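# Move blue-labeled bottles from tray into empty crate slots

## Task

Move each bottle with a blue label from the tray into an unoccupied crate slot, standing upright. Every other bottle must still stand where it began, on the tray or in the crate. The crate and tray must not be left tipped or shifted. Nothing may count as placed if it only stays there because the robot holds it at the end. Anything the robot is touching at the end must not settle by more than about a fingernail's thickness once released.

## Robot and tools

Robot: one 6-joint arm with a parallel two-finger gripper, seen by two cameras, cam_high (fixed, 672x504) and cam_wrist (on the hand, fisheye, 504x504). A flat block about 9 cm long sticks out from the last joint's axis toward the gripper's -y side and rotates with it, so keep it clear of bottles, crate walls and the tray.

Frame: the scene frame has its origin on the table surface under the arm base, +z up, +x forward, +y to the left when facing along +x. The base may be slightly tilted. Reported hand positions are in metres and orientations are quaternions in w,x,y,z order; the printed position drifts from the truth more at long reach. The gripper's fingers point along its own +z and close along its own x. end_effector_position is the spot midway between the pads; fingertips extend 17.5 mm past it. Spinning only the last joint moves that spot around a 25 mm circle.

execute_actions takes "actions", a list holding at most one item, plus optional "pictures" (boolean).
- Empty list: nothing is commanded; you get the current state with pictures.
- Motion: {"rows": [...], "steps": n}. n is 1 to 15 control steps of 1/30 s each, default 15, and must be at least 12. Each row drives one step; if there are fewer rows than steps, the last row repeats. A single shared list of rows serves the whole arm plus gripper.
- Wait: {"steps": n} with n up to 300 and no rows; it returns after that many steps counted from the previous result, and your writing time is part of it.
If a call is refused, nothing reaches the robot. Pictures only arrive with an empty list or "pictures": true.

Each row is exactly 9 numbers in this order: J1 waist, J2 shoulder, J3 elbow, J4 forearm roll, J5 wrist pitch, J6 wrist roll, then gripper position, gripper force_limit, gripper speed. The first six are absolute joint target angles in radians, in the same form as the Joint positions line, not offsets. Ranges: waist -3.491..3.491, shoulder -3.140..3.140, elbow -1.187..4.328, forearm roll -3.316..3.316, wrist pitch -3.140..3.140, wrist roll -3.927..3.927. A target more than 0.010 rad beyond a limit, and further out than the current angle, gets the call refused. True limits may sit 0.010 rad either way; overshooting targets are clipped and reported as "joint sent to its limit" (possibly about an earlier move). Absence of that line proves nothing.
The last three values are each in [-1, 1] and are absolute settings. position: +1 wide open (50 mm gap), about -0.65 pads meet, -1 to grip (closes until blocked). force_limit per pad: -1 about 20 N, 0 about 102 N, +1 about 185 N (actual can be ~17% higher). speed of the gap: -1 20 mm/s, 0 85 mm/s, +1 150 mm/s. force_limit and speed only apply after the position value changes by at least 0.01; to soften a grip, open then close again.

Motion limits: joint targets move at most 2.62 rad/s (waist, shoulder), 3.14 (elbow), 3.93 (wrist joints), with 0.5 s to ramp up, all joints finishing together. Targets are held within a lead of the measured angle (0.805 rad waist/shoulder, 0.966 elbow, 1.21 wrist joints), and scaled back if they would put the hand over 70 mm from where it is. Distant goals therefore need several calls.

Timing: results are captured 12 steps before the action ends; the remainder runs while you compose the next reply, and the arm keeps heading to the last row sent until it nearly stops or a step is HELD. Fingers already moving keep moving.

Result lines: state with end_effector_position and end_effector_quat_wxyz; Joint positions and Joint velocities in column order (rad, rad/s); gripper object_status (0 moving, 1 blocked while opening, 2 blocked while closing = holding, 3 reached target or pads met, i.e. usually nothing held); position_measured in counts, gap ≈ (250 - counts) x 0.202 mm. Confirm a grasp by seeing 2. After gripping at force_limit -1 the status stays 2 even if the object slips, and an off-center immovable object can lose grip within a minute. Otherwise the fingers re-close on their own if grip is lost. "joint command not followed" means the clearance check (which treats the mounting block or post as arm) altered targets; HELD marks steps where your row wasn't sent. Flange force is the external force on the gripper, including held weight, noisy, worst after sudden stops; "no reading" means unavailable. MOTOR HOT warns of overheating; an OVER-TEMPERATURE FAULT brakes the arm until it cools.

Faults: contact torque at a joint's load limit (152 N m for waist, shoulder, elbow; 38 N m for the three wrist joints, held weight included) or any outside force of 150 N stops the arm for 10 s, drops the rest of the call and lets it yield. Avoid these, and avoid drops, slams, hard shoves, tipping bottles, shifting or tilting the crate or tray, and knocking anything off the table. Brief disturbances may tug a held item or nudge loose ones.

zoom_image: {"camera": "cam_high" or "cam_wrist", "region": [x0, y0, x1, y1]} in pixels of that camera's latest image, top-left origin, at most 504x504; returns a magnified view.

Calibration: cam_high pinhole, K=[[403.912,0,334.062],[0,403.912,251.496],[0,0,1]], position about [0.838, 0.332, 0.865]; cam_wrist fisheye, K=[[236.567,0,251.786],[0,236.331,246.792],[0,0,1]], pose derived from joint readings. Expect a few degrees and millimetres of error.

finished_scene: {"scene": n} with the current scene number; irreversible, grades the scene and returns the next task. Release the bottle and move the gripper away first so nothing relies on the robot. Replying without any tool call ends everything.

Each tool is called after "Emit:" as name([rows], argument=value, ...), one row to a line, values as JSON.

## Session

Emit:
execute_actions(actions=[])

Scene clock: 0.00 s of 6000.00 s.
end_effector_position=(+0.2481, -0.2794, +0.1989) position_measured=3 object_status=3 end_effector_quat_wxyz=(-0.125, +0.819, +0.541, +0.143)
Joint positions: [-1.055  1.211  0.255 -0.864 -1.808  1.088]
Joint velocities: [ 0.    -0.     0.001 -0.     0.001  0.001]
Flange force (N, the push that the arm receives, along the gripper's own x y z axes): no reading
camera_calibration (this result's frames):
cam_wrist: T_world_to_cam=[[0.349219, 0.862009, 0.367405, 0.0779806], [0.864985, -0.447332, 0.227366, -0.383751], [0.360344, 0.238399, -0.901842, 0.309415], [0, 0, 0, 1]] pos_world=[0.19321, -0.312648, 0.337645]

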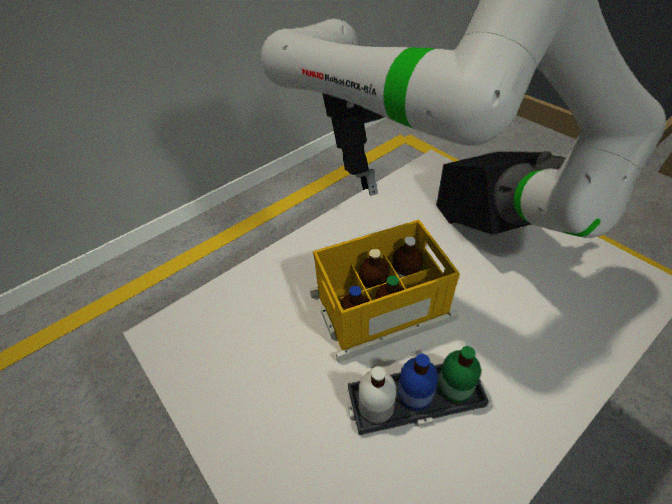

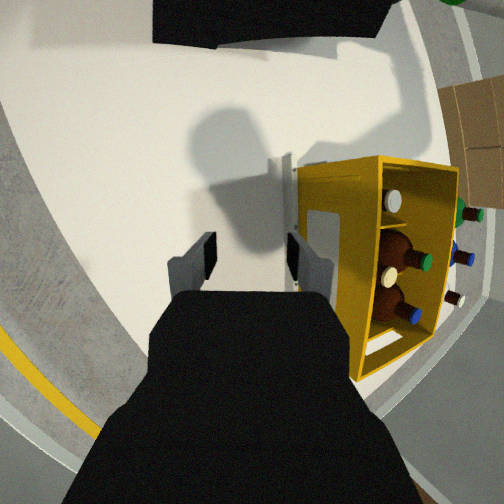

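Emit:
zoom_image(camera="cam_high", region=[305, 210, 470, 365])

Emit:
zoom_image(camera="cam_high", region=[340, 330, 500, 440])

Region (305, 210, 470, 365) of cam_high's 672x504 image, scaled by 3.055, with more detail than that image has; it fills the top 473 rows of this view, and the rest is white.

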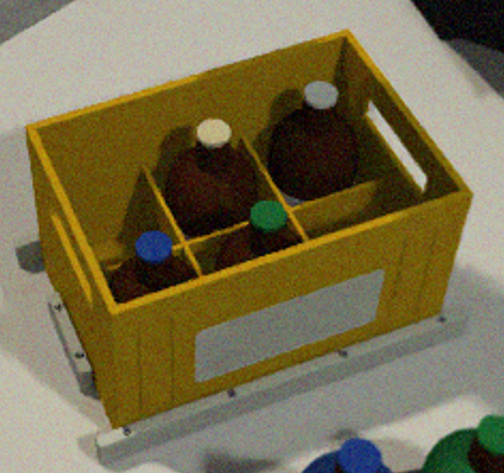

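Region (340, 330, 500, 440) of cam_high's 672x504 image, scaled by 3.150, with more detail than that image has; it fills the top 346 rows of this view, and the rest is white.

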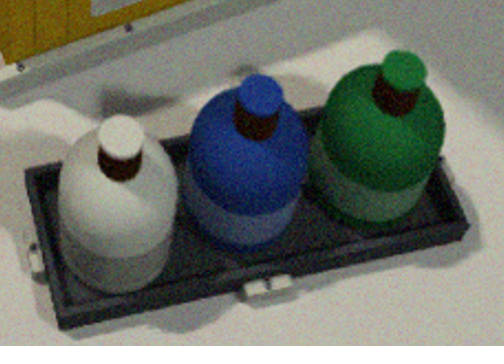

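Emit:
execute_actions([
  {"rows": [[-0.5492,0.0743,-0.0522,-1.0021,-1.6455,-0.5794,1,0,0]], "steps": 15},
])

Emit:
execute_actions([
  {"steps": 48},
], pictures=true)

Emit:
zoom_image(camera="cam_wrist", region=[140, 130, 370, 300])

Scene clock: 7.93 s of 6000.00 s.
end_effector_position=(+0.2515, -0.2770, +0.1996) position_measured=3 object_status=3 end_effector_quat_wxyz=(-0.126, +0.822, +0.538, +0.139)
Joint positions: [-1.049  1.202  0.251 -0.865 -1.807  1.073]
Joint velocities: [ 0.193 -0.307 -0.115 -0.059  0.067 -0.46 ]
Flange force (N, the push that the arm receives, along the gripper's own x y z axes): [-31.1 -18.3 -17.0]
Steps of this call (steps 1 to 90: nothing new was sent; then 4.83 s passed at rest; steps 91 to 93: the first 3 steps of this action). Readings (joint positions | what the end effector reports):
91: [-1.055 1.211 0.255 -0.864 -1.808 1.088] | position_measured=3 object_status=3
92: [-1.054 1.209 0.254 -0.864 -1.808 1.085] | position_measured=3 object_status=3
93: the state above

Scene clock: 9.53 s of 6000.00 s.
end_effector_position=(+0.4959, +0.1271, +0.2145) position_measured=3 object_status=3 end_effector_quat_wxyz=(-0.001, +0.980, +0.197, +0.000)
Joint positions: [-0.549  0.074 -0.052 -1.002 -1.645 -0.579]
Joint velocities: [ 0.001 -0.     0.001 -0.     0.001  0.   ]
Flange force (N, the push that the arm receives, along the gripper's own x y z axes): [1.6 -1.7 -2.4]
Kept back: nothing.
Steps of this call (steps 1 to 12: the last 12 steps of your previous action; steps 13 to 48: the robot went on to your last target). Readings (joint positions | what the end effector reports):
1: [-1.041 1.188 0.246 -0.867 -1.804 1.053] | position_measured=3 object_status=3
2: [-1.029 1.169 0.239 -0.871 -1.800 1.025] | position_measured=3 object_status=3
4: [-0.994 1.114 0.218 -0.880 -1.789 0.942] | position_measured=3 object_status=3
8: [-0.925 0.987 0.176 -0.899 -1.767 0.753] | position_measured=3 object_status=3
48: the state above
camera_calibration (this result's frames):
cam_wrist: T_world_to_cam=[[0.912163, 0.409821, -0.00242343, -0.507103], [0.393323, -0.873751, 0.286104, -0.14429], [0.115134, -0.261927, -0.958196, 0.33452], [0, 0, 0, 1]] pos_world=[0.480799, 0.169367, 0.360589]

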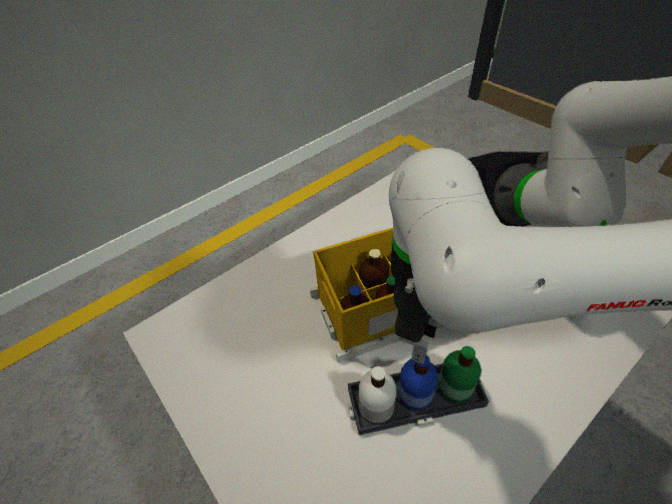

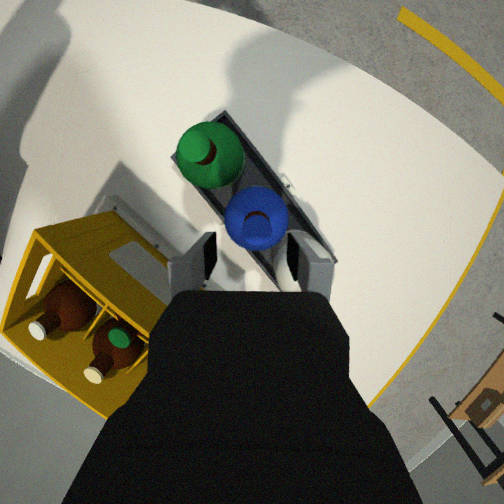

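Region (140, 130, 370, 300) of cam_wrist's 504x504 image, scaled by 2.191, with more detail than that image has; it fills the top 373 rows of this view, and the rest is white.

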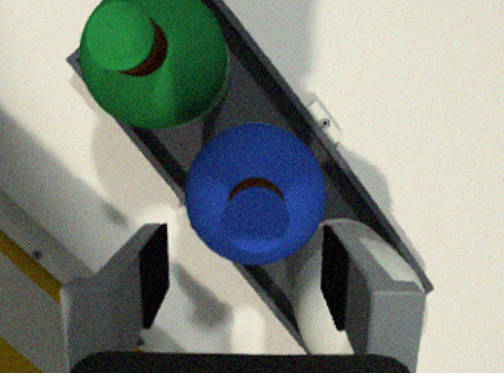

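Emit:
execute_actions([
  {"rows": [[-0.5428,0.074,-0.056,-1.0031,-1.6383,-0.5798,1,0,0],[-0.53,0.0733,-0.0635,-1.0052,-1.624,-0.5807,1,0,0],[-0.5108,0.0724,-0.0748,-1.0083,-1.6024,-0.582,1,0,0],[-0.4916,0.0714,-0.086,-1.0114,-1.5808,-0.5834,1,0,0],[-0.4723,0.0705,-0.0973,-1.0145,-1.5593,-0.5847,1,0,0],[-0.4531,0.0695,-0.1086,-1.0176,-1.5377,-0.586,1,0,0],[-0.4365,0.0687,-0.1184,-1.0202,-1.519,-0.5871,1,0,0],[-0.4262,0.0682,-0.1244,-1.0219,-1.5075,-0.5878,1,0,0],[-0.4211,0.0679,-0.1274,-1.0227,-1.5018,-0.5882,1,0,0]], "steps": 12},
])

Emit:
execute_actions([
  {"steps": 17},
], pictures=true)

Emit:
zoom_image(camera="cam_wrist", region=[160, 150, 350, 300])

Emit:
zoom_image(camera="cam_high", region=[370, 320, 490, 420])

Scene clock: 11.77 s of 6000.00 s.
end_effector_position=(+0.4960, +0.1271, +0.2145) position_measured=3 object_status=3 end_effector_quat_wxyz=(-0.001, +0.980, +0.197, +0.000)
Joint positions: [-0.549  0.074 -0.052 -1.002 -1.645 -0.579]
Joint velocities: [ 0.     0.    -0.001  0.001 -0.001  0.001]
Flange force (N, the push that the arm receives, along the gripper's own x y z axes): [-0.3 -1.3 -1.9]
Kept back: the last 12 steps of this action.
Steps of this call (steps 1 to 15: the robot went on to your last target; steps 16 to 67: nothing new was sent). Readings (joint positions | what the end effector reports):
1: [-0.549 0.074 -0.052 -1.002 -1.645 -0.579] | position_measured=3 object_status=3
2: [-0.549 0.074 -0.052 -1.002 -1.645 -0.579] | position_measured=3 object_status=3
4: [-0.549 0.074 -0.052 -1.002 -1.645 -0.579] | position_measured=3 object_status=3
8: [-0.549 0.074 -0.052 -1.002 -1.645 -0.579] | position_measured=3 object_status=3
67: the state above

Scene clock: 12.33 s of 6000.00 s.
end_effector_position=(+0.4980, +0.1325, +0.1496) position_measured=3 object_status=3 end_effector_quat_wxyz=(-0.000, +0.980, +0.197, +0.000)
Joint positions: [-0.421  0.068 -0.127 -1.023 -1.502 -0.588]
Joint velocities: [ 0.001 -0.    -0.     0.     0.     0.002]
Flange force (N, the push that the arm receives, along the gripper's own x y z axes): [1.7 -1.4 -3.1]
Kept back: nothing.
Steps of this call (steps 1 to 12: the last 12 steps of your previous action; steps 13 to 17: the robot went on to your last target). Readings (joint positions | what the end effector reports):
1: [-0.549 0.074 -0.052 -1.002 -1.645 -0.579] | position_measured=3 object_status=3
2: [-0.547 0.074 -0.053 -1.002 -1.644 -0.580] | position_measured=3 object_status=3
4: [-0.530 0.073 -0.063 -1.005 -1.624 -0.581] | position_measured=3 object_status=3
8: [-0.467 0.070 -0.100 -1.015 -1.554 -0.585] | position_measured=3 object_status=3
17: the state above
camera_calibration (this result's frames):
cam_wrist: T_world_to_cam=[[0.912146, 0.409859, -0.00230317, -0.511406], [0.393315, -0.873718, 0.286216, -0.121837], [0.115296, -0.261977, -0.958162, 0.273397], [0, 0, 0, 1]] pos_world=[0.482875, 0.174777, 0.295652]

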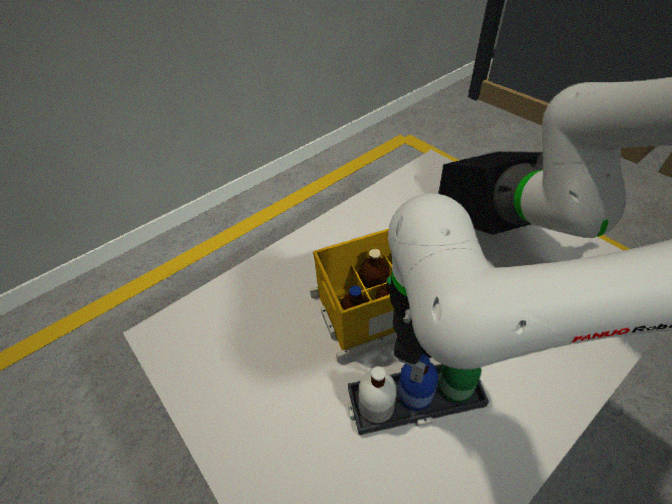

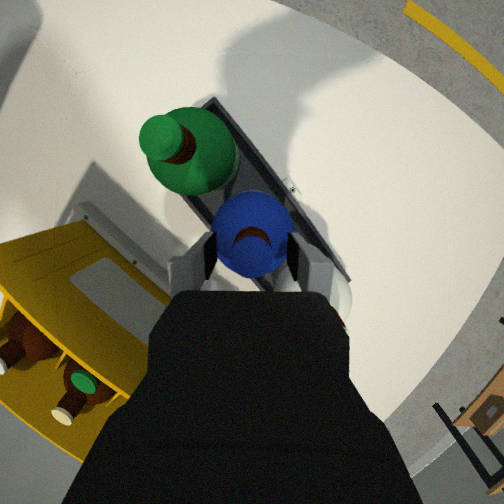

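Region (160, 150, 350, 300) of cam_wrist's 504x504 image, scaled by 2.653, with more detail than that image has; it fills the top 398 rows of this view, and the rest is white.

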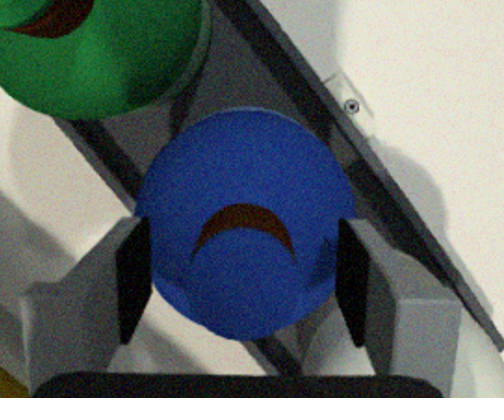

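Region (370, 320, 490, 420) of cam_high's 672x504 image, scaled by 4.200, with more detail than that image has.

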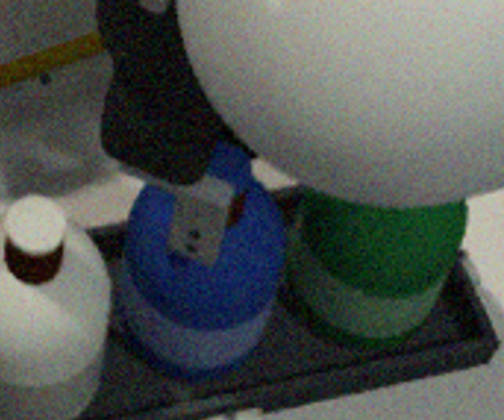

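Emit:
execute_actions([
  {"rows": [[-0.4173,0.0682,-0.1295,-1.0234,-1.4973,-0.5882,1,0,0],[-0.4135,0.0686,-0.1316,-1.0242,-1.4929,-0.5881,1,0,0],[-0.4135,0.0686,-0.1316,-1.0242,-1.4929,-0.5881,-1,0,0]], "steps": 15},
])

Emit:
execute_actions([
  {"steps": 16},
], pictures=true)

Scene clock: 12.97 s of 6000.00 s.
end_effector_position=(+0.4980, +0.1325, +0.1468) position_measured=7 object_status=0 end_effector_quat_wxyz=(-0.000, +0.980, +0.197, +0.000)
Joint positions: [-0.416  0.068 -0.13  -1.024 -1.496 -0.588]
Joint velocities: [ 0.104  0.013 -0.058 -0.024  0.118  0.   ]
Flange force (N, the push that the arm receives, along the gripper's own x y z axes): [3.0 0.6 -6.2]
Steps of this call (steps 1 to 15: the robot went on to your last target; step 16: nothing new was sent; steps 17 to 19: the first 3 steps of this action). Readings (joint positions | what the end effector reports):
17: [-0.421 0.068 -0.127 -1.023 -1.502 -0.588] | position_measured=3 object_status=3
18: [-0.419 0.068 -0.128 -1.023 -1.500 -0.588] | position_measured=3 object_status=3
19: the state above

Scene clock: 13.50 s of 6000.00 s.
end_effector_position=(+0.4980, +0.1325, +0.1455) position_measured=128 object_status=2 end_effector_quat_wxyz=(-0.001, +0.980, +0.197, +0.000)
Joint positions: [-0.413  0.069 -0.132 -1.024 -1.493 -0.588]
Joint velocities: [-0.001 -0.002  0.001  0.001 -0.     0.002]
Flange force (N, the push that the arm receives, along the gripper's own x y z axes): [1.4 -1.5 -1.2]
Kept back: nothing.
Steps of this call (steps 1 to 12: the last 12 steps of your previous action; steps 13 to 15: the robot went on to your last target; step 16: nothing new was sent). Readings (joint positions | what the end effector reports):
1: [-0.414 0.069 -0.131 -1.024 -1.493 -0.588] | position_measured=21 object_status=0
2: [-0.413 0.069 -0.132 -1.024 -1.493 -0.588] | position_measured=35 object_status=0
4: [-0.413 0.069 -0.132 -1.024 -1.493 -0.588] | position_measured=63 object_status=0
8: [-0.413 0.069 -0.132 -1.024 -1.493 -0.588] | position_measured=119 object_status=0
16: the state above
The arm was judged still, so your last target was given up. Only a new action makes it travel on or press farther. Fingers that are still opening or closing keep moving.
camera_calibration (this result's frames):
cam_wrist: T_world_to_cam=[[0.912245, 0.409639, -0.00241521, -0.511372], [0.393148, -0.873834, 0.286092, -0.120479], [0.115084, -0.261935, -0.958199, 0.269614], [0, 0, 0, 1]] pos_world=[0.482834, 0.174821, 0.291577]

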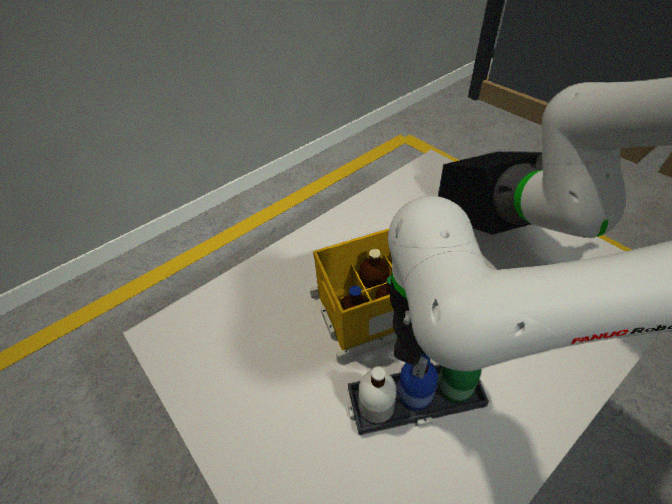

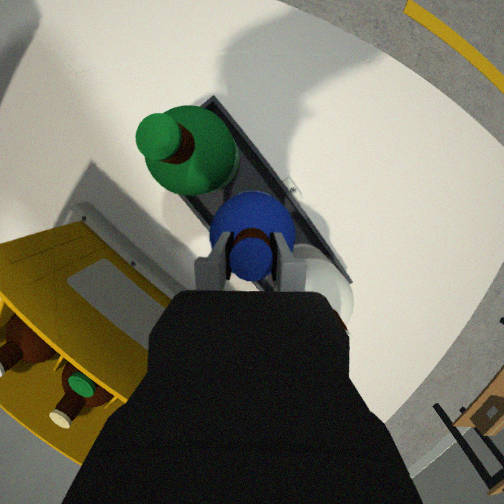

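Emit:
execute_actions([
  {"rows": [[-0.4192,0.0681,-0.1284,-1.0231,-1.4996,-0.588,-1,0,0],[-0.4324,0.0672,-0.1207,-1.0206,-1.5151,-0.588,-1,0,0],[-0.4512,0.0662,-0.1094,-1.0173,-1.5373,-0.588,-1,0,0],[-0.4736,0.0657,-0.095,-1.0137,-1.5639,-0.589,-1,0,0],[-0.4978,0.0659,-0.0787,-1.0101,-1.5927,-0.589,-1,0,0],[-0.5218,0.0669,-0.0615,-1.007,-1.6214,-0.59,-1,0,0],[-0.5456,0.0687,-0.0434,-1.0043,-1.65,-0.591,-1,0,0],[-0.5693,0.0714,-0.0244,-1.002,-1.6785,-0.592,-1,0,0],[-0.5928,0.0749,-0.0046,-1.0001,-1.707,-0.593,-1,0,0],[-0.6162,0.0792,0.0161,-0.9986,-1.7355,-0.594,-1,0,0],[-0.6394,0.0843,0.0355,-0.9965,-1.762,-0.592,-1,0,0],[-0.6666,0.0953,0.044,-0.9882,-1.7796,-0.5738,-1,0,0],[-0.6938,0.1063,0.048,-0.9789,-1.7954,-0.5516,-1,0,0],[-0.721,0.1173,0.051,-0.9696,-1.8112,-0.5294,-1,0,0],[-0.7482,0.1283,0.053,-0.9603,-1.827,-0.5072,-1,0,0]], "steps": 15},
])

Emit:
execute_actions([
  {"rows": [[-0.7754,0.1393,0.055,-0.951,-1.8428,-0.485,-1,0,0],[-0.8026,0.1503,0.0565,-0.9417,-1.8586,-0.4628,-1,0,0],[-0.8298,0.1613,0.0575,-0.9324,-1.8744,-0.4406,-1,0,0],[-0.8545,0.1715,0.054,-0.922,-1.885,-0.415,-1,0,0],[-0.874,0.1806,0.0378,-0.909,-1.8853,-0.3833,-1,0,0],[-0.8913,0.189,0.0171,-0.8949,-1.8802,-0.3482,-1,0,0],[-0.9087,0.1975,-0.0037,-0.8808,-1.8752,-0.3131,-1,0,0],[-0.926,0.2059,-0.0245,-0.8667,-1.8701,-0.278,-1,0,0],[-0.9433,0.2144,-0.0453,-0.8527,-1.8651,-0.243,-1,0,0],[-0.9606,0.2229,-0.066,-0.8386,-1.8601,-0.2079,-1,0,0],[-0.9779,0.2313,-0.0868,-0.8245,-1.855,-0.1728,-1,0,0],[-0.9953,0.2398,-0.1076,-0.8104,-1.85,-0.1377,-1,0,0],[-1.0109,0.2474,-0.1263,-0.7977,-1.8454,-0.1061,-1,0,0],[-1.0227,0.2533,-0.1408,-0.7878,-1.8419,-0.0815,-1,0,0],[-1.0299,0.2567,-0.1491,-0.7822,-1.8399,-0.0675,-1,0,0]], "steps": 15},
])

Emit:
execute_actions([
  {"steps": 22},
], pictures=true)

Emit:
zoom_image(camera="cam_wrist", region=[170, 130, 340, 290])

Scene clock: 17.60 s of 6000.00 s.
end_effector_position=(+0.4982, +0.1325, +0.1498) position_measured=128 object_status=2 end_effector_quat_wxyz=(-0.001, +0.980, +0.197, +0.000)
Joint positions: [-0.422  0.068 -0.127 -1.023 -1.502 -0.588]
Joint velocities: [-0.248 -0.018  0.145  0.05  -0.298  0.001]
Flange force (N, the push that the arm receives, along the gripper's own x y z axes): [-0.2 -3.0 19.3]
Steps of this call (steps 1 to 90: nothing new was sent; then 1.00 s passed at rest; steps 91 to 93: the first 3 steps of this action). Readings (joint positions | what the end effector reports):
91: [-0.413 0.069 -0.132 -1.024 -1.493 -0.588] | position_measured=128 object_status=2
92: [-0.415 0.069 -0.130 -1.024 -1.495 -0.588] | position_measured=128 object_status=2
93: the state above

Scene clock: 18.10 s of 6000.00 s.
end_effector_position=(+0.4798, +0.1010, +0.3032) position_measured=128 object_status=2 end_effector_quat_wxyz=(+0.007, +0.982, +0.191, +0.002)
Joint positions: [-0.736  0.123  0.052 -0.966 -1.818 -0.533]
Joint velocities: [-0.768  0.312  0.093  0.274 -0.471  0.761]
Flange force (N, the push that the arm receives, along the gripper's own x y z axes): [6.7 -0.7 0.3]
Steps of this call (steps 1 to 12: the last 12 steps of your previous action; steps 13 to 15: the first 3 steps of this action). Readings (joint positions | what the end effector reports):
13: [-0.684 0.102 0.043 -0.984 -1.785 -0.573] | position_measured=128 object_status=2
14: [-0.710 0.112 0.048 -0.975 -1.801 -0.556] | position_measured=128 object_status=2
15: the state above

Scene clock: 18.83 s of 6000.00 s.
end_effector_position=(+0.3159, -0.0120, +0.3393) position_measured=128 object_status=2 end_effector_quat_wxyz=(-0.000, +0.980, +0.197, +0.000)
Joint positions: [-1.03   0.257 -0.149 -0.782 -1.84  -0.068]
Joint velocities: [-0.001 -0.    -0.001  0.001 -0.001  0.002]
Flange force (N, the push that the arm receives, along the gripper's own x y z axes): [-0.1 0.1 1.4]
Kept back: nothing.
Steps of this call (steps 1 to 12: the last 12 steps of your previous action; steps 13 to 22: the robot went on to your last target). Readings (joint positions | what the end effector reports):
1: [-0.762 0.134 0.055 -0.956 -1.833 -0.507] | position_measured=128 object_status=2
2: [-0.788 0.144 0.056 -0.947 -1.849 -0.481] | position_measured=128 object_status=2
4: [-0.838 0.165 0.053 -0.925 -1.872 -0.424] | position_measured=128 object_status=2
8: [-0.919 0.203 -0.006 -0.871 -1.875 -0.288] | position_measured=128 object_status=2
22: the state above
camera_calibration (this result's frames):
cam_wrist: T_world_to_cam=[[0.912043, 0.410086, -0.00246316, -0.285567], [0.393579, -0.873613, 0.286175, -0.230821], [0.115204, -0.261973, -0.958174, 0.438377], [0, 0, 0, 1]] pos_world=[0.300793, 0.0303017, 0.485394]

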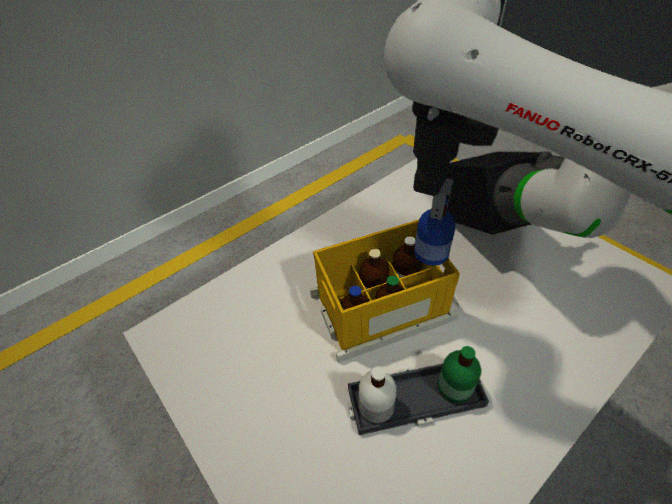

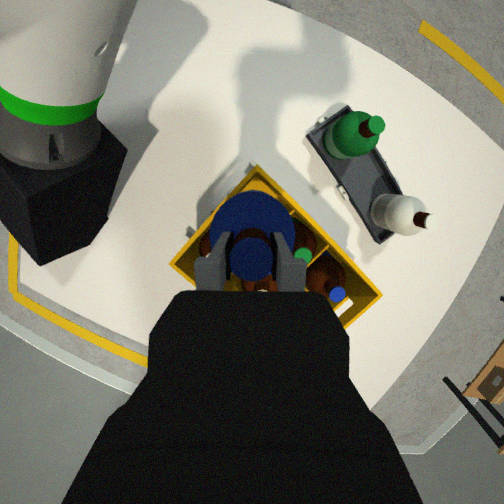

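Region (170, 130, 340, 290) of cam_wrist's 504x504 image, scaled by 2.965, with more detail than that image has; it fills the top 474 rows of this view, and the rest is white.

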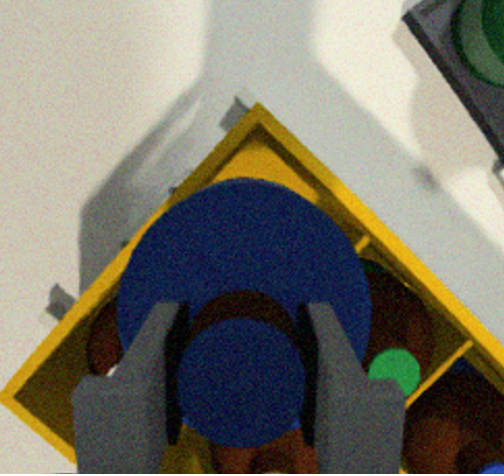

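Emit:
zoom_image(camera="cam_high", region=[370, 170, 480, 300])

Region (370, 170, 480, 300) of cam_high's 672x504 image, scaled by 3.877, with more detail than that image has; it fills the left 426 columns of this view, and the rest is white.

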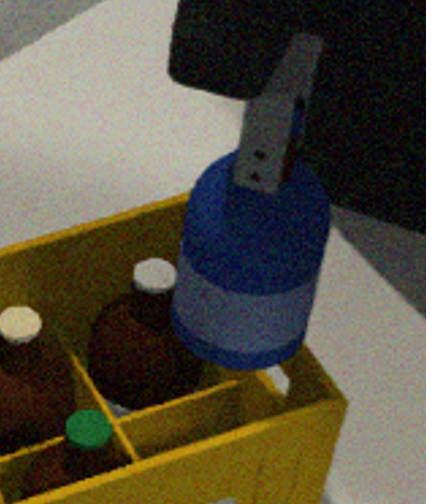

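Emit:
execute_actions([
  {"rows": [[-1.0264,0.2571,-0.1448,-0.7849,-1.8403,-0.0728,-1,0,0],[-1.0228,0.2575,-0.1404,-0.7877,-1.8406,-0.078,-1,0,0],[-1.0193,0.2579,-0.1361,-0.7904,-1.841,-0.0833,-1,0,0],[-1.0193,0.2579,-0.1361,-0.7904,-1.841,-0.0833,-1,0,0],[-1.0124,0.2548,-0.1467,-0.7928,-1.8312,-0.0825,-1,0,0],[-1.0012,0.2502,-0.1633,-0.7968,-1.8155,-0.0813,-1,0,0],[-0.987,0.2448,-0.1836,-0.8022,-1.7958,-0.0797,-1,0,0],[-0.9725,0.2401,-0.2033,-0.8079,-1.776,-0.078,-1,0,0],[-0.9577,0.2358,-0.2225,-0.8141,-1.7561,-0.0763,-1,0,0],[-0.9442,0.2324,-0.2394,-0.8199,-1.7381,-0.0746,-1,0,0],[-0.9335,0.2301,-0.2521,-0.8247,-1.7241,-0.0733,-1,0,0],[-0.9243,0.2283,-0.2629,-0.8289,-1.7121,-0.0721,-1,0,0]], "steps": 15},
])

Emit:
execute_actions([
  {"steps": 17},
], pictures=true)

Emit:
zoom_image(camera="cam_wrist", region=[170, 130, 340, 290])

Emit:
zoom_image(camera="cam_high", region=[370, 200, 480, 310])

Scene clock: 23.27 s of 6000.00 s.
end_effector_position=(+0.3192, -0.0118, +0.3394) position_measured=128 object_status=2 end_effector_quat_wxyz=(-0.000, +0.980, +0.197, +0.000)
Joint positions: [-1.026  0.257 -0.143 -0.786 -1.84  -0.075]
Joint velocities: [ 0.106  0.009  0.131 -0.09  -0.001 -0.151]
Flange force (N, the push that the arm receives, along the gripper's own x y z axes): [-4.9 -2.4 2.8]
Steps of this call (steps 1 to 30: the robot went on to your last target; steps 31 to 90: nothing new was sent; then 1.33 s passed at rest; steps 91 to 93: the first 3 steps of this action). Readings (joint positions | what the end effector reports):
91: [-1.030 0.257 -0.149 -0.782 -1.840 -0.067] | position_measured=128 object_status=2
92: [-1.029 0.257 -0.147 -0.783 -1.840 -0.070] | position_measured=128 object_status=2
93: the state above

Scene clock: 23.83 s of 6000.00 s.
end_effector_position=(+0.3236, -0.0109, +0.2744) position_measured=128 object_status=2 end_effector_quat_wxyz=(-0.000, +0.980, +0.197, +0.000)
Joint positions: [-0.924  0.228 -0.263 -0.829 -1.712 -0.072]
Joint velocities: [ 0.    -0.001 -0.001  0.     0.     0.001]
Flange force (N, the push that the arm receives, along the gripper's own x y z axes): [3.8 0.8 2.2]
Kept back: nothing.
Steps of this call (steps 1 to 12: the last 12 steps of your previous action; steps 13 to 17: the robot went on to your last target). Readings (joint positions | what the end effector reports):
1: [-1.022 0.258 -0.139 -0.788 -1.840 -0.080] | position_measured=128 object_status=2
2: [-1.020 0.258 -0.137 -0.790 -1.840 -0.083] | position_measured=128 object_status=2
4: [-1.012 0.254 -0.147 -0.793 -1.831 -0.083] | position_measured=128 object_status=2
8: [-0.966 0.239 -0.212 -0.811 -1.767 -0.077] | position_measured=128 object_status=2
17: the state above
camera_calibration (this result's frames):
cam_wrist: T_world_to_cam=[[0.912143, 0.409864, -0.0025211, -0.293187], [0.393366, -0.873666, 0.286304, -0.214258], [0.115143, -0.262142, -0.958135, 0.375577], [0, 0, 0, 1]] pos_world=[0.308465, 0.0314313, 0.420457]

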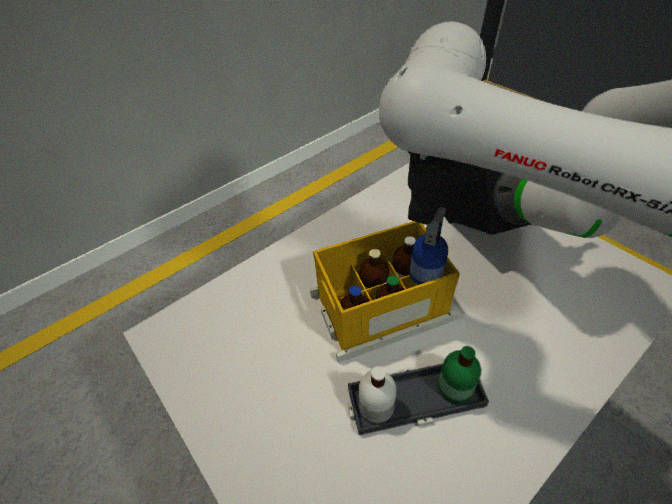

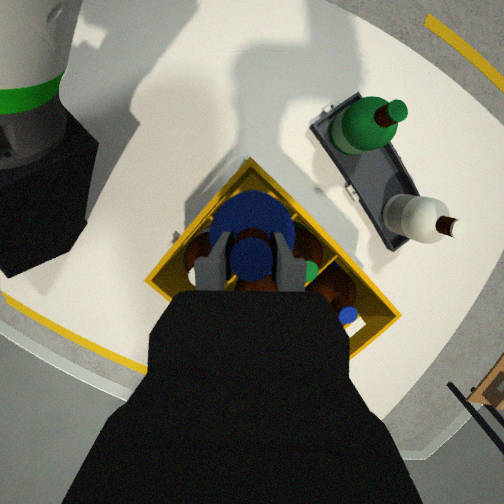

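Region (170, 130, 340, 290) of cam_wrist's 504x504 image, scaled by 2.965, with more detail than that image has; it fills the top 474 rows of this view, and the rest is white.

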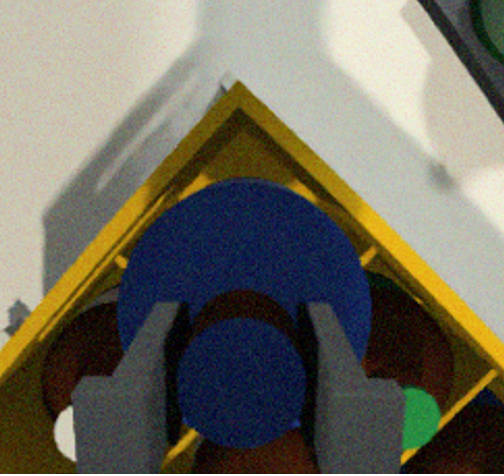

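Region (370, 200, 480, 310) of cam_high's 672x504 image, scaled by 4.582, with more detail than that image has.

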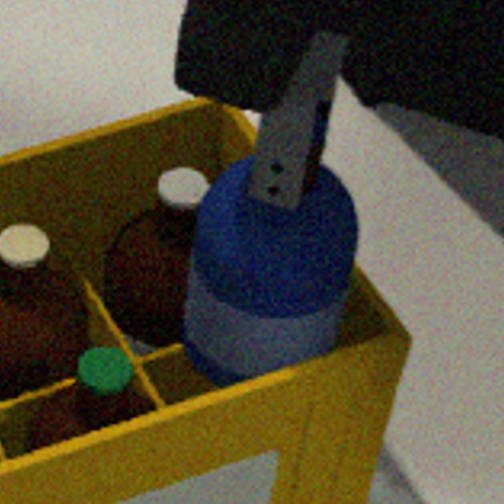

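Emit:
execute_actions([
  {"rows": [[-0.9181,0.2272,-0.27,-0.8318,-1.7041,-0.0713,-1,0,0],[-0.9071,0.2255,-0.2821,-0.837,-1.69,-0.0699,-1,0,0],[-0.8928,0.2237,-0.2974,-0.8439,-1.6718,-0.068,-1,0,0],[-0.8766,0.2223,-0.3139,-0.852,-1.6515,-0.0658,-1,0,0],[-0.8602,0.2213,-0.3298,-0.8605,-1.6312,-0.0635,-1,0,0],[-0.8435,0.2209,-0.3452,-0.8693,-1.6108,-0.0612,-1,0,0],[-0.8265,0.221,-0.36,-0.8786,-1.5903,-0.0587,-1,0,0],[-0.8093,0.2217,-0.3743,-0.8882,-1.5697,-0.0562,-1,0,0],[-0.7917,0.2229,-0.3881,-0.8981,-1.5491,-0.0536,-1,0,0],[-0.774,0.2246,-0.4014,-0.9085,-1.5284,-0.0509,-1,0,0],[-0.7577,0.2266,-0.4129,-0.9181,-1.5096,-0.0484,-1,0,0],[-0.7449,0.2285,-0.4215,-0.9258,-1.495,-0.0465,-1,0,0],[-0.7357,0.23,-0.4275,-0.9315,-1.4846,-0.045,-1,0,0],[-0.7283,0.2312,-0.4322,-0.936,-1.4762,-0.0439,-1,0,0],[-0.7227,0.2323,-0.4357,-0.9395,-1.4699,-0.043,-1,0,0]], "steps": 15},
])

Emit:
execute_actions([
  {"steps": 19},
])

Scene clock: 25.17 s of 6000.00 s.
end_effector_position=(+0.3236, -0.0109, +0.2689) position_measured=128 object_status=2 end_effector_quat_wxyz=(-0.000, +0.980, +0.197, +0.000)
Joint positions: [-0.916  0.227 -0.272 -0.833 -1.701 -0.071]
Joint velocities: [ 0.23  -0.035 -0.255 -0.114  0.289  0.03 ]
Flange force (N, the push that the arm receives, along the gripper's own x y z axes): [2.1 -1.4 -11.8]
Steps of this call (steps 1 to 15: the robot went on to your last target; steps 16 to 37: nothing new was sent; steps 38 to 40: the first 3 steps of this action). Readings (joint positions | what the end effector reports):
38: [-0.924 0.228 -0.263 -0.829 -1.712 -0.072] | position_measured=128 object_status=2
39: [-0.922 0.228 -0.265 -0.830 -1.709 -0.072] | position_measured=128 object_status=2
40: the state above

Scene clock: 25.80 s of 6000.00 s.
end_effector_position=(+0.3237, -0.0108, +0.1564) position_measured=128 object_status=2 end_effector_quat_wxyz=(-0.000, +0.980, +0.197, +0.000)
Joint positions: [-0.723  0.232 -0.436 -0.939 -1.47  -0.043]
Joint velocities: [ 0.001 -0.    -0.    -0.001  0.001 -0.   ]
Flange force (N, the push that the arm receives, along the gripper's own x y z axes): [2.4 -1.2 3.3]
Kept back: nothing.
Steps of this call (steps 1 to 12: the last 12 steps of your previous action; steps 13 to 19: the robot went on to your last target). Readings (joint positions | what the end effector reports):
1: [-0.907 0.226 -0.282 -0.837 -1.689 -0.070] | position_measured=128 object_status=2
2: [-0.895 0.224 -0.295 -0.843 -1.675 -0.068] | position_measured=128 object_status=2
4: [-0.868 0.222 -0.322 -0.857 -1.641 -0.065] | position_measured=128 object_status=2
8: [-0.804 0.222 -0.378 -0.891 -1.564 -0.055] | position_measured=128 object_status=2
19: the state above

Emit:
execute_actions([
  {"rows": [[-0.7208,0.2327,-0.4368,-0.9407,-1.4678,-0.0427,-1,0,0],[-0.719,0.233,-0.438,-0.9418,-1.4657,-0.0424,-1,0,0],[-0.7171,0.2334,-0.4391,-0.943,-1.4636,-0.0421,-1,0,0]], "steps": 12},
])

Emit:
execute_actions([
  {"steps": 1},
])

Scene clock: 26.47 s of 6000.00 s.
end_effector_position=(+0.3237, -0.0107, +0.1563) position_measured=128 object_status=2 end_effector_quat_wxyz=(-0.000, +0.980, +0.197, +0.000)
Joint positions: [-0.723  0.232 -0.436 -0.939 -1.47  -0.043]
Joint velocities: [ 0.001 -0.001  0.001  0.     0.001 -0.   ]
Flange force (N, the push that the arm receives, along the gripper's own x y z axes): [1.4 -1.3 3.9]
Kept back: the last 12 steps of this action.
Steps of this call (steps 1 to 15: the robot went on to your last target; steps 16 to 20: nothing new was sent). Readings (joint positions | what the end effector reports):
1: [-0.723 0.232 -0.436 -0.939 -1.470 -0.043] | position_measured=128 object_status=2
2: [-0.723 0.232 -0.436 -0.939 -1.470 -0.043] | position_measured=128 object_status=2
4: [-0.723 0.232 -0.436 -0.939 -1.470 -0.043] | position_measured=128 object_status=2
8: [-0.723 0.232 -0.436 -0.939 -1.470 -0.043] | position_measured=128 object_status=2
20: the state above

Scene clock: 26.87 s of 6000.00 s.
end_effector_position=(+0.3237, -0.0107, +0.1533) position_measured=128 object_status=2 end_effector_quat_wxyz=(-0.000, +0.980, +0.197, +0.000)
Joint positions: [-0.717  0.233 -0.439 -0.943 -1.464 -0.042]
Joint velocities: [-0.     0.    -0.001  0.    -0.     0.001]
Flange force (N, the push that the arm receives, along the gripper's own x y z axes): [3.2 -0.7 2.9]
Kept back: nothing.
Steps of this call (steps 1 to 12: the last 12 steps of your previous action). Readings (joint positions | what the end effector reports):
1: [-0.723 0.232 -0.436 -0.940 -1.470 -0.043] | position_measured=128 object_status=2
2: [-0.722 0.232 -0.436 -0.940 -1.469 -0.043] | position_measured=128 object_status=2
4: [-0.718 0.233 -0.439 -0.942 -1.465 -0.042] | position_measured=128 object_status=2
8: [-0.717 0.233 -0.439 -0.943 -1.464 -0.042] | position_measured=128 object_status=2
12: the state above

Emit:
execute_actions([
  {"rows": [[-0.7152,0.2337,-0.4403,-0.9442,-1.4615,-0.0418,-1,0,0],[-0.7134,0.2341,-0.4414,-0.9453,-1.4594,-0.0415,-1,0,0]], "steps": 12},
])

Emit:
execute_actions([
  {"steps": 1},
])

Scene clock: 27.27 s of 6000.00 s.
end_effector_position=(+0.3237, -0.0107, +0.1533) position_measured=128 object_status=2 end_effector_quat_wxyz=(-0.000, +0.980, +0.197, +0.000)
Joint positions: [-0.717  0.233 -0.439 -0.943 -1.464 -0.042]
Joint velocities: [-0.    -0.002 -0.001 -0.    -0.     0.   ]
Flange force (N, the push that the arm receives, along the gripper's own x y z axes): [2.9 -1.7 3.2]
Kept back: the last 12 steps of this action.
Steps of this call (steps 1 to 12: the robot went on to your last target). Readings (joint positions | what the end effector reports):
1: [-0.717 0.233 -0.439 -0.943 -1.464 -0.042] | position_measured=128 object_status=2
2: [-0.717 0.233 -0.439 -0.943 -1.464 -0.042] | position_measured=128 object_status=2
4: [-0.717 0.233 -0.439 -0.943 -1.464 -0.042] | position_measured=128 object_status=2
8: [-0.717 0.233 -0.439 -0.943 -1.464 -0.042] | position_measured=128 object_status=2
12: the state above

Scene clock: 27.67 s of 6000.00 s.
end_effector_position=(+0.3236, -0.0107, +0.1513) position_measured=128 object_status=2 end_effector_quat_wxyz=(-0.000, +0.980, +0.197, +0.000)
Joint positions: [-0.713  0.234 -0.441 -0.945 -1.459 -0.042]
Joint velocities: [-0.001 -0.002 -0.     0.001  0.     0.   ]
Flange force (N, the push that the arm receives, along the gripper's own x y z axes): [2.9 -1.0 4.0]
Kept back: nothing.
Steps of this call (steps 1 to 12: the last 12 steps of your previous action). Readings (joint positions | what the end effector reports):
1: [-0.717 0.233 -0.439 -0.943 -1.464 -0.042] | position_measured=128 object_status=2
2: [-0.716 0.233 -0.440 -0.943 -1.462 -0.042] | position_measured=128 object_status=2
4: [-0.714 0.234 -0.441 -0.945 -1.460 -0.042] | position_measured=128 object_status=2
8: [-0.713 0.234 -0.441 -0.945 -1.459 -0.042] | position_measured=128 object_status=2
12: the state above

Emit:
execute_actions([
  {"rows": [[-0.7115,0.2345,-0.4425,-0.9465,-1.4573,-0.0412,-1,0,0],[-0.7096,0.2348,-0.4437,-0.9477,-1.4552,-0.0409,-1,0,0]], "steps": 12},
])

Emit:
execute_actions([
  {"steps": 1},
])

Scene clock: 27.97 s of 6000.00 s.
end_effector_position=(+0.3236, -0.0107, +0.1513) position_measured=128 object_status=2 end_effector_quat_wxyz=(-0.000, +0.980, +0.197, +0.000)
Joint positions: [-0.713  0.234 -0.441 -0.945 -1.459 -0.042]
Joint velocities: [-0.    -0.001  0.001  0.001  0.     0.001]
Flange force (N, the push that the arm receives, along the gripper's own x y z axes): [0.7 -2.3 3.6]
Kept back: the last 12 steps of this action.
Steps of this call (steps 1 to 9: the robot went on to your last target). Readings (joint positions | what the end effector reports):
1: [-0.713 0.234 -0.441 -0.945 -1.459 -0.041] | position_measured=128 object_status=2
2: [-0.713 0.234 -0.441 -0.945 -1.459 -0.041] | position_measured=128 object_status=2
4: [-0.713 0.234 -0.441 -0.945 -1.459 -0.041] | position_measured=128 object_status=2
8: [-0.713 0.234 -0.441 -0.945 -1.459 -0.041] | position_measured=128 object_status=2
9: the state above

Scene clock: 28.37 s of 6000.00 s.
end_effector_position=(+0.3236, -0.0107, +0.1493) position_measured=128 object_status=2 end_effector_quat_wxyz=(-0.000, +0.980, +0.197, +0.000)
Joint positions: [-0.71   0.235 -0.444 -0.948 -1.455 -0.041]
Joint velocities: [-0.001  0.     0.001 -0.     0.    -0.   ]
Flange force (N, the push that the arm receives, along the gripper's own x y z axes): [1.6 -1.5 3.7]
Kept back: nothing.
Steps of this call (steps 1 to 12: the last 12 steps of your previous action). Readings (joint positions | what the end effector reports):
1: [-0.713 0.234 -0.441 -0.945 -1.459 -0.041] | position_measured=128 object_status=2
2: [-0.712 0.234 -0.442 -0.946 -1.458 -0.041] | position_measured=128 object_status=2
4: [-0.710 0.235 -0.444 -0.948 -1.455 -0.041] | position_measured=128 object_status=2
8: [-0.710 0.235 -0.444 -0.948 -1.455 -0.041] | position_measured=128 object_status=2
12: the state above

Emit:
execute_actions([
  {"rows": [[-0.7077,0.2352,-0.4448,-0.9488,-1.4531,-0.0406,-1,0,0],[-0.7059,0.2356,-0.4459,-0.95,-1.451,-0.0403,-1,0,0]], "steps": 12},
])

Emit:
execute_actions([
  {"steps": 1},
])

Scene clock: 28.93 s of 6000.00 s.
end_effector_position=(+0.3236, -0.0107, +0.1493) position_measured=128 object_status=2 end_effector_quat_wxyz=(-0.000, +0.980, +0.197, +0.000)
Joint positions: [-0.71   0.235 -0.444 -0.948 -1.455 -0.041]
Joint velocities: [-0.001  0.001  0.     0.     0.    -0.001]
Flange force (N, the push that the arm receives, along the gripper's own x y z axes): [1.9 -1.1 3.8]
Kept back: the last 12 steps of this action.
Steps of this call (steps 1 to 15: the robot went on to your last target; steps 16 to 17: nothing new was sent). Readings (joint positions | what the end effector reports):
1: [-0.710 0.235 -0.444 -0.948 -1.455 -0.041] | position_measured=128 object_status=2
2: [-0.710 0.235 -0.444 -0.948 -1.455 -0.041] | position_measured=128 object_status=2
4: [-0.710 0.235 -0.444 -0.948 -1.455 -0.041] | position_measured=128 object_status=2
8: [-0.710 0.235 -0.444 -0.948 -1.455 -0.041] | position_measured=128 object_status=2
17: the state above

Scene clock: 29.33 s of 6000.00 s.
end_effector_position=(+0.3236, -0.0108, +0.1474) position_measured=128 object_status=2 end_effector_quat_wxyz=(-0.000, +0.980, +0.197, +0.000)
Joint positions: [-0.706  0.236 -0.446 -0.95  -1.451 -0.04 ]
Joint velocities: [-0.001  0.001 -0.001 -0.001  0.    -0.001]
Flange force (N, the push that the arm receives, along the gripper's own x y z axes): [10.8 -1.5 -105.5]
Kept back: nothing.
Steps of this call (steps 1 to 12: the last 12 steps of your previous action). Readings (joint positions | what the end effector reports):
1: [-0.710 0.235 -0.444 -0.948 -1.455 -0.041] | position_measured=128 object_status=2
2: [-0.709 0.235 -0.444 -0.948 -1.454 -0.041] | position_measured=128 object_status=2
4: [-0.706 0.235 -0.445 -0.949 -1.451 -0.040] | position_measured=128 object_status=2
8: [-0.706 0.235 -0.446 -0.950 -1.451 -0.040] | position_measured=128 object_status=2
12: the state above

Emit:
execute_actions([
  {"rows": [[-0.7096,0.2348,-0.4437,-0.9477,-1.4552,-0.0409,-1,0,0],[-0.7096,0.2348,-0.4437,-0.9477,-1.4552,-0.0409,-1,0,0],[-0.7096,0.2348,-0.4437,-0.9477,-1.4552,-0.0409,-1,0,0],[-0.7096,0.2348,-0.4437,-0.9477,-1.4552,-0.0409,0.6,0,0],[-0.7096,0.2348,-0.4437,-0.9477,-1.4552,-0.0409,0.6,0,0],[-0.7096,0.2348,-0.4437,-0.9477,-1.4552,-0.0409,0.6,0,0],[-0.7096,0.2348,-0.4437,-0.9477,-1.4552,-0.0409,0.6,0,0],[-0.7096,0.2348,-0.4437,-0.9477,-1.4552,-0.0409,0.6,0,0],[-0.7171,0.2334,-0.4391,-0.943,-1.4636,-0.0421,0.6,0,0],[-0.7283,0.2312,-0.4322,-0.936,-1.4762,-0.0439,0.6,0,0],[-0.7449,0.2285,-0.4215,-0.9258,-1.495,-0.0465,0.6,0,0],[-0.7577,0.2266,-0.4129,-0.9181,-1.5096,-0.0484,0.6,0,0],[-0.774,0.2246,-0.4014,-0.9085,-1.5284,-0.0509,0.6,0,0],[-0.7917,0.2229,-0.3881,-0.8981,-1.5491,-0.0536,0.6,0,0],[-0.8093,0.2217,-0.3743,-0.8882,-1.5697,-0.0562,0.6,0,0]], "steps": 15},
])

Emit:
execute_actions([
  {"steps": 19},
], pictures=true)

Scene clock: 30.40 s of 6000.00 s.
end_effector_position=(+0.3236, -0.0106, +0.1484) position_measured=128 object_status=2 end_effector_quat_wxyz=(-0.001, +0.981, +0.196, +0.000)
Joint positions: [-0.708  0.235 -0.445 -0.949 -1.454 -0.04 ]
Joint velocities: [-0.012  0.     0.005  0.006 -0.023 -0.011]
Flange force (N, the push that the arm receives, along the gripper's own x y z axes): [2.9 -1.8 -34.9]
Steps of this call (steps 1 to 15: the robot went on to your last target; steps 16 to 29: nothing new was sent; steps 30 to 32: the first 3 steps of this action). Readings (joint positions | what the end effector reports):
30: [-0.706 0.236 -0.446 -0.950 -1.451 -0.040] | position_measured=128 object_status=2
31: [-0.707 0.235 -0.445 -0.950 -1.452 -0.040] | position_measured=128 object_status=2
32: the state above

Scene clock: 31.03 s of 6000.00 s.
end_effector_position=(+0.3238, -0.0109, +0.2043) position_measured=63 object_status=3 end_effector_quat_wxyz=(-0.001, +0.980, +0.197, +0.001)
Joint positions: [-0.809  0.222 -0.374 -0.888 -1.57  -0.056]
Joint velocities: [-0.001 -0.     0.001  0.002 -0.001  0.   ]
Flange force (N, the push that the arm receives, along the gripper's own x y z axes): [2.8 -1.6 -3.7]
Kept back: nothing.
Steps of this call (steps 1 to 12: the last 12 steps of your previous action; steps 13 to 19: the robot went on to your last target). Readings (joint positions | what the end effector reports):
1: [-0.708 0.235 -0.445 -0.949 -1.454 -0.041] | position_measured=124 object_status=0
2: [-0.709 0.235 -0.445 -0.949 -1.455 -0.041] | position_measured=110 object_status=0
4: [-0.709 0.235 -0.444 -0.948 -1.455 -0.041] | position_measured=82 object_status=0
8: [-0.718 0.233 -0.438 -0.942 -1.465 -0.042] | position_measured=63 object_status=0
19: the state above
camera_calibration (this result's frames):
cam_wrist: T_world_to_cam=[[0.911731, 0.410785, -0.00174838, -0.293549], [0.394129, -0.873549, 0.285612, -0.194371], [0.115798, -0.261091, -0.958344, 0.308224], [0, 0, 0, 1]] pos_world=[0.308554, 0.031267, 0.350386]

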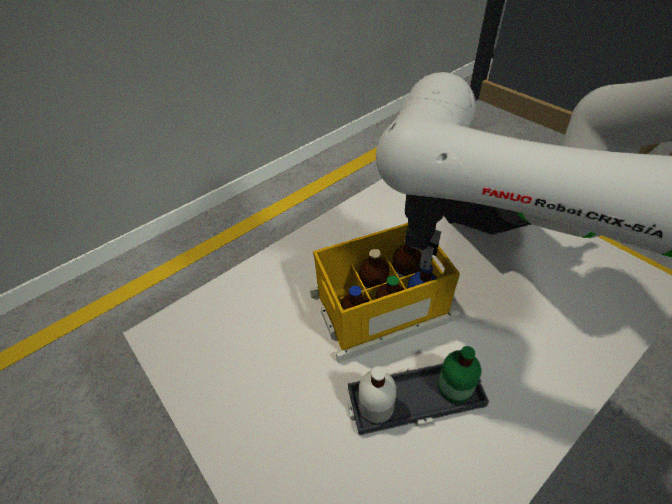

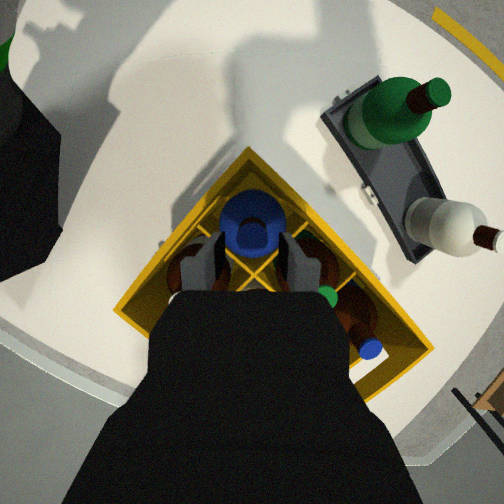

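Emit:
finished_scene(scene=2)

The scene is finished: the task was done.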